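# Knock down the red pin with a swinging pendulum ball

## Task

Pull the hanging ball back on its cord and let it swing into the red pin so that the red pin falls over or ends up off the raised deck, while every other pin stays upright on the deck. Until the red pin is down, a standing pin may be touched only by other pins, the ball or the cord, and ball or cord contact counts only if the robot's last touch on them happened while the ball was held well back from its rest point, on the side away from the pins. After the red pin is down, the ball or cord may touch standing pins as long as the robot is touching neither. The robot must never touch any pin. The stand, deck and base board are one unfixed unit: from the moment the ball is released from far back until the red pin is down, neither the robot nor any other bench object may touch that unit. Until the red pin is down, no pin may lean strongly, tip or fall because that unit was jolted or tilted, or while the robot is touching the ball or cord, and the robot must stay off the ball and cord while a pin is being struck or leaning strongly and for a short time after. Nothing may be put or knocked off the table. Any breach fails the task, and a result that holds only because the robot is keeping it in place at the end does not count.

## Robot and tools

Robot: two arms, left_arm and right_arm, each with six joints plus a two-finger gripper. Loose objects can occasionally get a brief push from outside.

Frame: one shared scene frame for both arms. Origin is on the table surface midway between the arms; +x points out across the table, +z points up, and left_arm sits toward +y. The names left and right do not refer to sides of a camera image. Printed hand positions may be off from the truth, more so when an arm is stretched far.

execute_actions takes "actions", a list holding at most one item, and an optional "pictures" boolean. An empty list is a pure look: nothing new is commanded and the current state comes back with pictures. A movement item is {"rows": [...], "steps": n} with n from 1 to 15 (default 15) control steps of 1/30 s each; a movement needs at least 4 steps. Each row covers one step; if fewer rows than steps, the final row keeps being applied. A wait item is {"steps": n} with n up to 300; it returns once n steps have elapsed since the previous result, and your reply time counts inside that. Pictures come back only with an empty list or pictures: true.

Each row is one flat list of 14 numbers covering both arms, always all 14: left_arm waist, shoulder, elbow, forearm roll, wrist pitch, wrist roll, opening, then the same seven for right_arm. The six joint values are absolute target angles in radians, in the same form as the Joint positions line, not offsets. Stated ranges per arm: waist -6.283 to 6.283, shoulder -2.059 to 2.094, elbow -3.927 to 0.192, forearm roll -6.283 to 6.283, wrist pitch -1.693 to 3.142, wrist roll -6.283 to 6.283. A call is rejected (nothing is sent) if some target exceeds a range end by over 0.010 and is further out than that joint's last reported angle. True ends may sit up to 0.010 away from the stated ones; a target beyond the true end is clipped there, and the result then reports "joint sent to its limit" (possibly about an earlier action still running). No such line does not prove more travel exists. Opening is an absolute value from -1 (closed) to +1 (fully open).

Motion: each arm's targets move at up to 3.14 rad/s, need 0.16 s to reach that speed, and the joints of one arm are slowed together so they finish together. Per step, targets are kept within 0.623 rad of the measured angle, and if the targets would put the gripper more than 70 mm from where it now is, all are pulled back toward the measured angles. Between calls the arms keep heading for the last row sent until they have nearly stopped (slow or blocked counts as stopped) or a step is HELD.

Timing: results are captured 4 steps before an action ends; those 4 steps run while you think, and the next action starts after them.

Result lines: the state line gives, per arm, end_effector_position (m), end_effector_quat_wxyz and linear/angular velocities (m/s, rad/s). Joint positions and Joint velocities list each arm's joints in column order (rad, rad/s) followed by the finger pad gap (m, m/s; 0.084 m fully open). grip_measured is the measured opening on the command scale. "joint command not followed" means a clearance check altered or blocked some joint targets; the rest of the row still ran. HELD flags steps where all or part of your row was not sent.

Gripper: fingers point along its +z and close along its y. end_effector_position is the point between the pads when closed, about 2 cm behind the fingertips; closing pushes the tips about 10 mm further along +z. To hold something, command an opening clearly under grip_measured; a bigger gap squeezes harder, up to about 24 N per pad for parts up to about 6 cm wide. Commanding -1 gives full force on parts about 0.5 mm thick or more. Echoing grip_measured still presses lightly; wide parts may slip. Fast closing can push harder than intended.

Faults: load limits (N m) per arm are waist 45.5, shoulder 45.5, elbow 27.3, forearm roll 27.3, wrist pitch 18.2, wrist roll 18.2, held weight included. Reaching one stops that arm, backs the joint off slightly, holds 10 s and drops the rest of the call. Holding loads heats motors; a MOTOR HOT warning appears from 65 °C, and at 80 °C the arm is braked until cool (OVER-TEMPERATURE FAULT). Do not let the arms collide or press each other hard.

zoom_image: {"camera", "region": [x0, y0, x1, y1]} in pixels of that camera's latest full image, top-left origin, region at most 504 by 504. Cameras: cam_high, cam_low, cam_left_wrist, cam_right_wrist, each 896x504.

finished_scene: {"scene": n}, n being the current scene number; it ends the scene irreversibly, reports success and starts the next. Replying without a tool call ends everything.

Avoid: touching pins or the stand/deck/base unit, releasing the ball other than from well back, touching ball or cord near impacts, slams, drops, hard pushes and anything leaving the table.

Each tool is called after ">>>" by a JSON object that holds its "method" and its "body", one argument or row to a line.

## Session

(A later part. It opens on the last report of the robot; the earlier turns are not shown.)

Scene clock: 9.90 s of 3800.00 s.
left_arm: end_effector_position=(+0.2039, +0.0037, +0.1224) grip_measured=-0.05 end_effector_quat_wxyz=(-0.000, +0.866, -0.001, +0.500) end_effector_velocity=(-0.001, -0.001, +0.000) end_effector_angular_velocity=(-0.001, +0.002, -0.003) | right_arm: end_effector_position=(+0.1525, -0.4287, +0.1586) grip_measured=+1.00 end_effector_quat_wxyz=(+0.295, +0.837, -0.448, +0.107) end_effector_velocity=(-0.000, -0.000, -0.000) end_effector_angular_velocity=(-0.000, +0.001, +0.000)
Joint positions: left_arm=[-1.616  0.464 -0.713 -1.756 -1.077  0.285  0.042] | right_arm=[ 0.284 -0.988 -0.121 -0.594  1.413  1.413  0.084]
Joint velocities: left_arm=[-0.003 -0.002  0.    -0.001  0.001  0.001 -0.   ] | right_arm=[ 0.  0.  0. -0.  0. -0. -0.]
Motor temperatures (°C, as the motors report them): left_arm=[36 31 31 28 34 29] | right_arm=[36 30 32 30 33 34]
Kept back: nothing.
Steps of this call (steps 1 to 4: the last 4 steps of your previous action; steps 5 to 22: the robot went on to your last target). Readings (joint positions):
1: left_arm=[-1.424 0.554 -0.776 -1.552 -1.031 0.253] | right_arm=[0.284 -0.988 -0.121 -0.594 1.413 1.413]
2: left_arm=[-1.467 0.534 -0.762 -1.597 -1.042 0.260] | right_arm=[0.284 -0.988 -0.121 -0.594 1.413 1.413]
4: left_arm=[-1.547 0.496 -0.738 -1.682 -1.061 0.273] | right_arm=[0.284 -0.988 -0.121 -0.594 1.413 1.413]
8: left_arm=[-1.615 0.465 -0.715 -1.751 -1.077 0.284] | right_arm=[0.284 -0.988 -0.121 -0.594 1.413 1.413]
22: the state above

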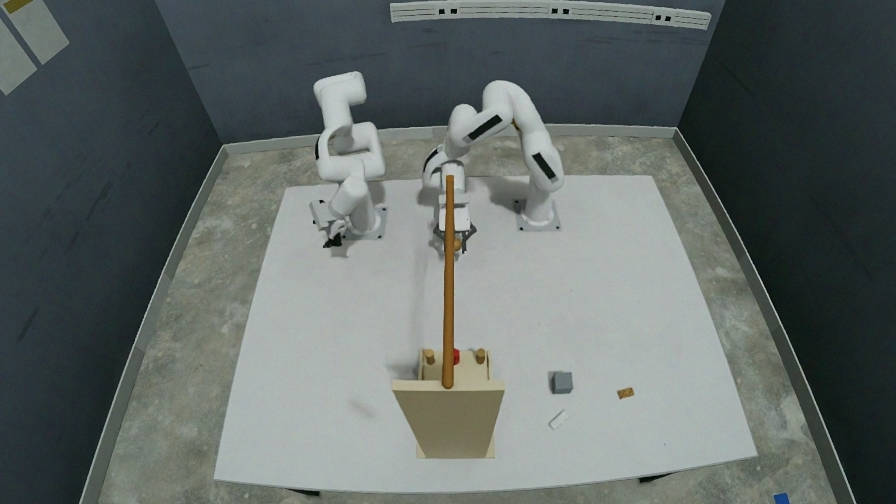

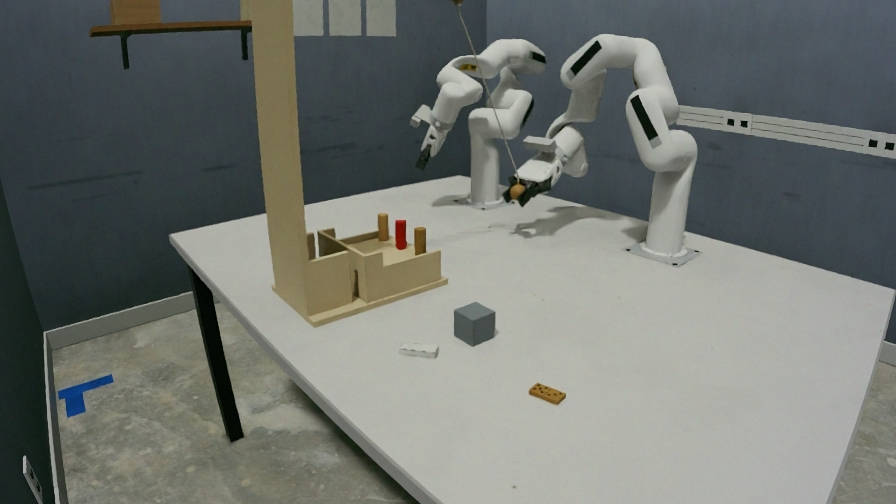

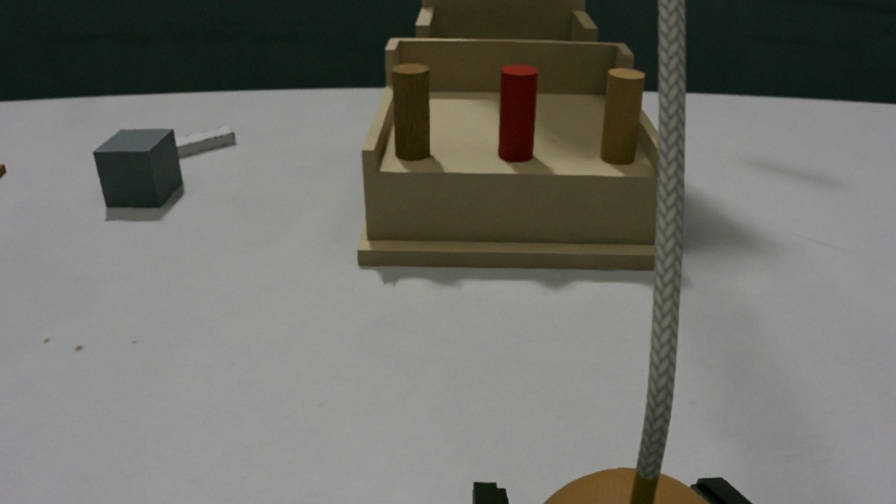

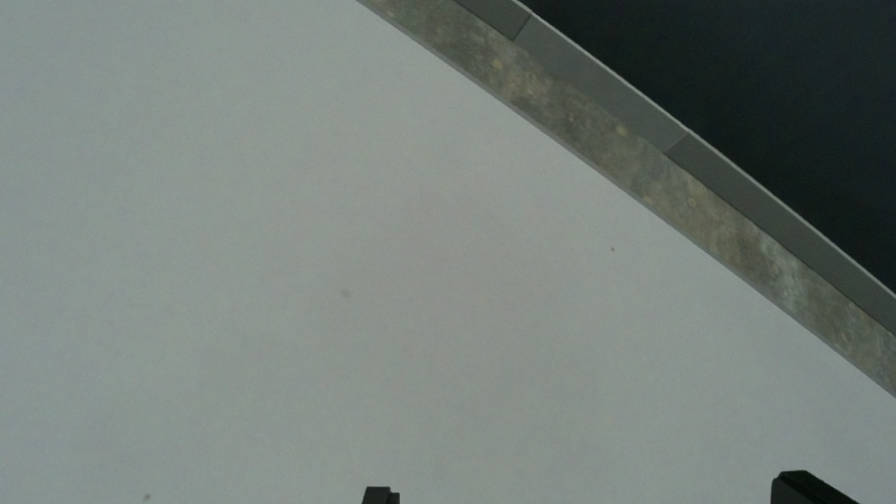

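>>> {"method": "execute_actions", "body": {
  "actions": [
    {"rows":[[-1.617,0.464,-0.713,-1.756,-1.077,0.285,1,0.284,-0.988,-0.121,-0.594,1.413,1.413,1],[-1.617,0.464,-0.713,-1.756,-1.077,0.285,1,0.284,-0.988,-0.121,-0.594,1.413,1.413,1],[-1.617,0.464,-0.713,-1.756,-1.077,0.285,1,0.284,-0.988,-0.121,-0.594,1.413,1.413,1],[-1.617,0.464,-0.713,-1.756,-1.077,0.285,1,0.284,-0.988,-0.121,-0.594,1.413,1.413,1],[-1.617,0.464,-0.713,-1.756,-1.077,0.285,1,0.284,-0.988,-0.121,-0.594,1.413,1.413,1],[-1.617,0.464,-0.713,-1.756,-1.077,0.285,1,0.284,-0.988,-0.121,-0.594,1.413,1.413,1],[-1.617,0.464,-0.713,-1.756,-1.077,0.285,1,0.284,-0.988,-0.121,-0.594,1.413,1.413,1],[-1.617,0.464,-0.713,-1.756,-1.077,0.285,1,0.284,-0.988,-0.121,-0.594,1.413,1.413,1],[-1.617,0.464,-0.713,-1.756,-1.077,0.285,1,0.284,-0.988,-0.121,-0.594,1.413,1.413,1],[-1.617,0.464,-0.713,-1.756,-1.077,0.285,1,0.284,-0.988,-0.121,-0.594,1.413,1.413,1],[-1.7,0.44,-0.713,-1.84,-1.09,0.285,1,0.284,-0.988,-0.121,-0.594,1.413,1.413,1],[-1.83,0.41,-0.713,-1.98,-1.12,0.285,1,0.284,-0.988,-0.121,-0.594,1.413,1.413,1]],"steps":15}
  ]
}}

>>> {"method": "execute_actions", "body": {
  "actions": [
    {"steps":40}
  ],
  "pictures": true
}}

Scene clock: 10.70 s of 3800.00 s.
left_arm: end_effector_position=(+0.2034, +0.0037, +0.1221) grip_measured=+1.00 end_effector_quat_wxyz=(-0.000, +0.866, -0.001, +0.500) end_effector_velocity=(-0.026, +0.005, +0.005) end_effector_angular_velocity=(-0.020, +0.011, +0.030) | right_arm: end_effector_position=(+0.1525, -0.4287, +0.1586) grip_measured=+1.00 end_effector_quat_wxyz=(+0.295, +0.837, -0.448, +0.107) end_effector_velocity=(-0.000, +0.000, -0.000) end_effector_angular_velocity=(+0.000, +0.000, +0.000)
Joint positions: left_arm=[-1.618  0.464 -0.713 -1.757 -1.077  0.285  0.084] | right_arm=[ 0.284 -0.988 -0.121 -0.594  1.413  1.413  0.084]
Joint velocities: left_arm=[-0.075 -0.023 -0.001 -0.104 -0.016 -0.    -0.   ] | right_arm=[ 0.001 -0.     0.     0.     0.     0.    -0.   ]
Motor temperatures (°C, as the motors report them): left_arm=[36 31 31 28 34 29] | right_arm=[36 30 32 30 33 34]
Steps of this call (steps 1 to 13: the robot went on to your last target; steps 14 to 24: the first 11 steps of this action). Readings (joint positions):
14: left_arm=[-1.617 0.464 -0.713 -1.756 -1.076 0.285] | right_arm=[0.284 -0.988 -0.121 -0.594 1.413 1.413]
15: left_arm=[-1.617 0.464 -0.713 -1.756 -1.076 0.285] | right_arm=[0.284 -0.988 -0.121 -0.594 1.413 1.413]
17: left_arm=[-1.617 0.465 -0.712 -1.756 -1.075 0.285] | right_arm=[0.284 -0.988 -0.121 -0.594 1.413 1.413]
21: left_arm=[-1.617 0.464 -0.713 -1.756 -1.076 0.285] | right_arm=[0.284 -0.988 -0.121 -0.594 1.413 1.413]
24: the state above

Scene clock: 12.03 s of 3800.00 s.
left_arm: end_effector_position=(+0.1303, +0.0118, +0.1327) grip_measured=+1.00 end_effector_quat_wxyz=(+0.013, +0.872, +0.014, +0.488) end_effector_velocity=(+0.000, -0.000, +0.001) end_effector_angular_velocity=(-0.001, -0.001, +0.000) | right_arm: end_effector_position=(+0.1525, -0.4287, +0.1586) grip_measured=+1.00 end_effector_quat_wxyz=(+0.295, +0.837, -0.448, +0.107) end_effector_velocity=(-0.000, -0.000, +0.000) end_effector_angular_velocity=(-0.000, +0.000, -0.000)
Joint positions: left_arm=[-1.83   0.41  -0.713 -1.98  -1.12   0.285  0.084] | right_arm=[ 0.284 -0.988 -0.121 -0.594  1.413  1.413  0.084]
Joint velocities: left_arm=[-0.    -0.001 -0.     0.    -0.001  0.     0.   ] | right_arm=[ 0.  0. -0. -0.  0.  0. -0.]
Motor temperatures (°C, as the motors report them): left_arm=[36 31 31 28 34 29] | right_arm=[36 30 33 30 33 34]
Kept back: nothing.
Steps of this call (steps 1 to 4: the last 4 steps of your previous action; steps 5 to 30: the robot went on to your last target; steps 31 to 40: nothing new was sent). Readings (joint positions):
1: left_arm=[-1.625 0.462 -0.713 -1.767 -1.078 0.285] | right_arm=[0.284 -0.988 -0.121 -0.594 1.413 1.413]
2: left_arm=[-1.648 0.455 -0.712 -1.792 -1.082 0.285] | right_arm=[0.284 -0.988 -0.121 -0.594 1.413 1.413]
4: left_arm=[-1.740 0.432 -0.713 -1.887 -1.100 0.285] | right_arm=[0.284 -0.988 -0.121 -0.594 1.413 1.413]
8: left_arm=[-1.830 0.410 -0.714 -1.975 -1.119 0.285] | right_arm=[0.284 -0.988 -0.121 -0.594 1.413 1.413]
40: the state above
All arms were judged still, so your last target was given up. Only a new action makes them travel on or press farther. Fingers that are still opening or closing keep moving.

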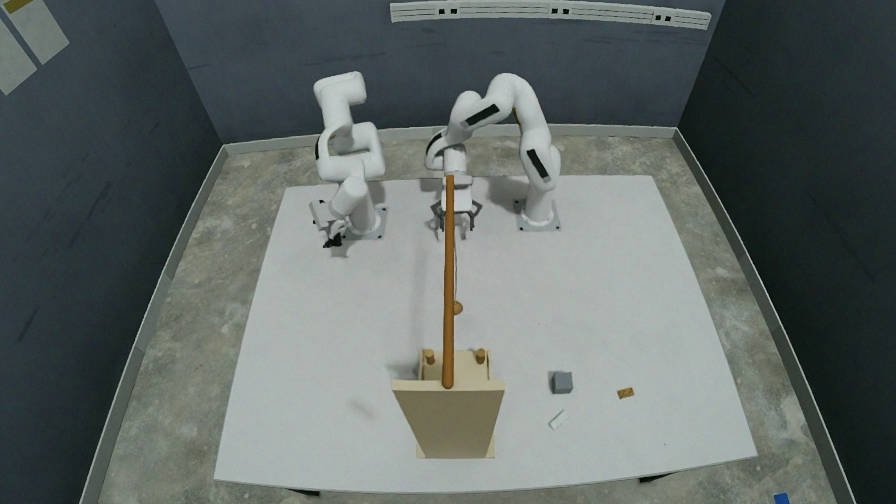

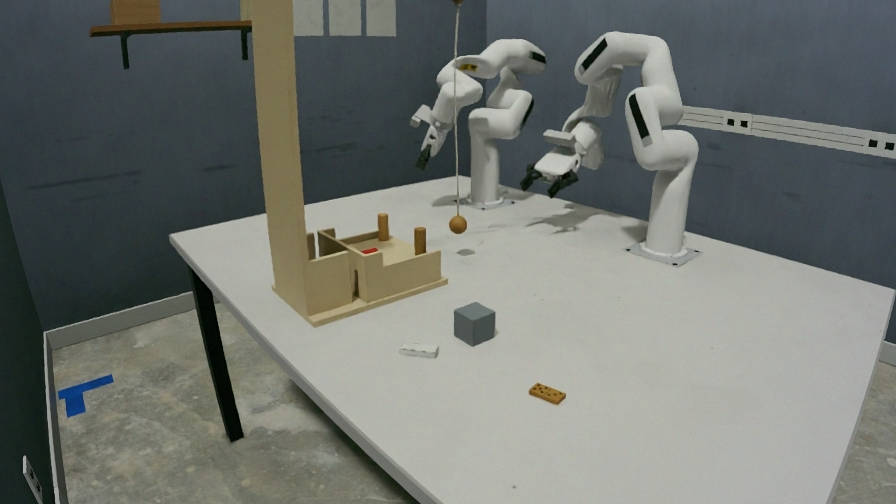

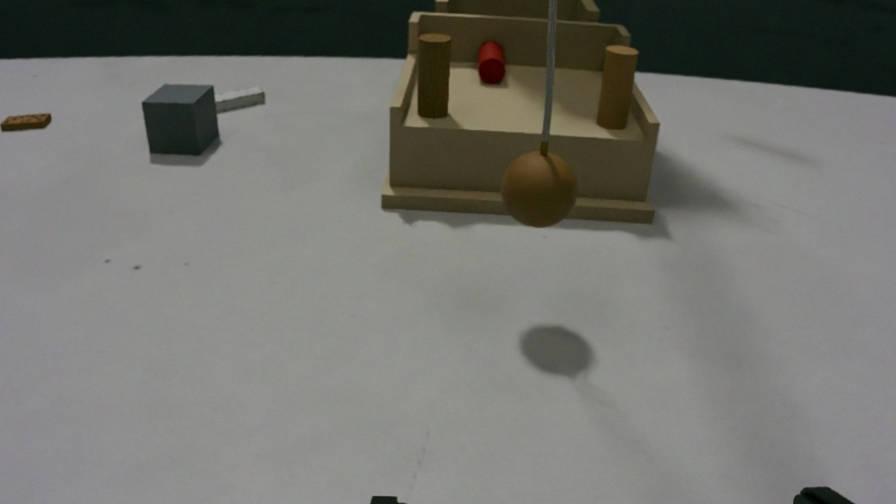

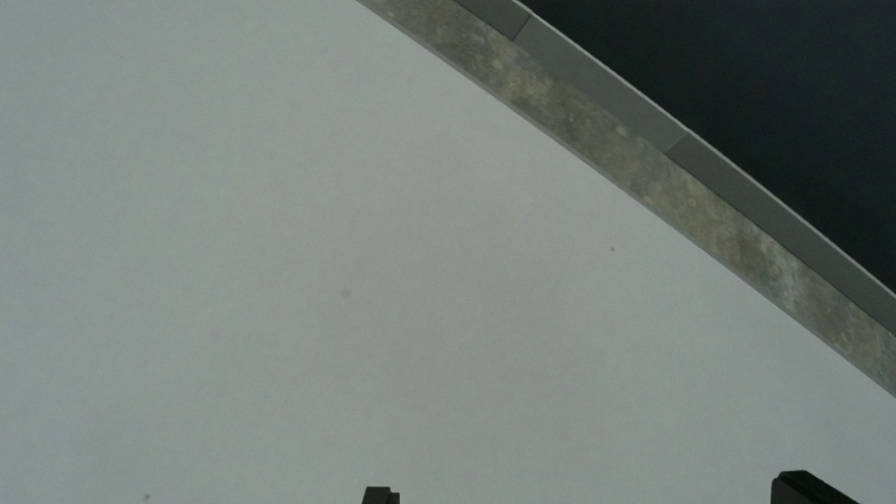

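>>> {"method": "finished_scene", "body": {
  "scene": 1
}}

The scene is finished: the task was done.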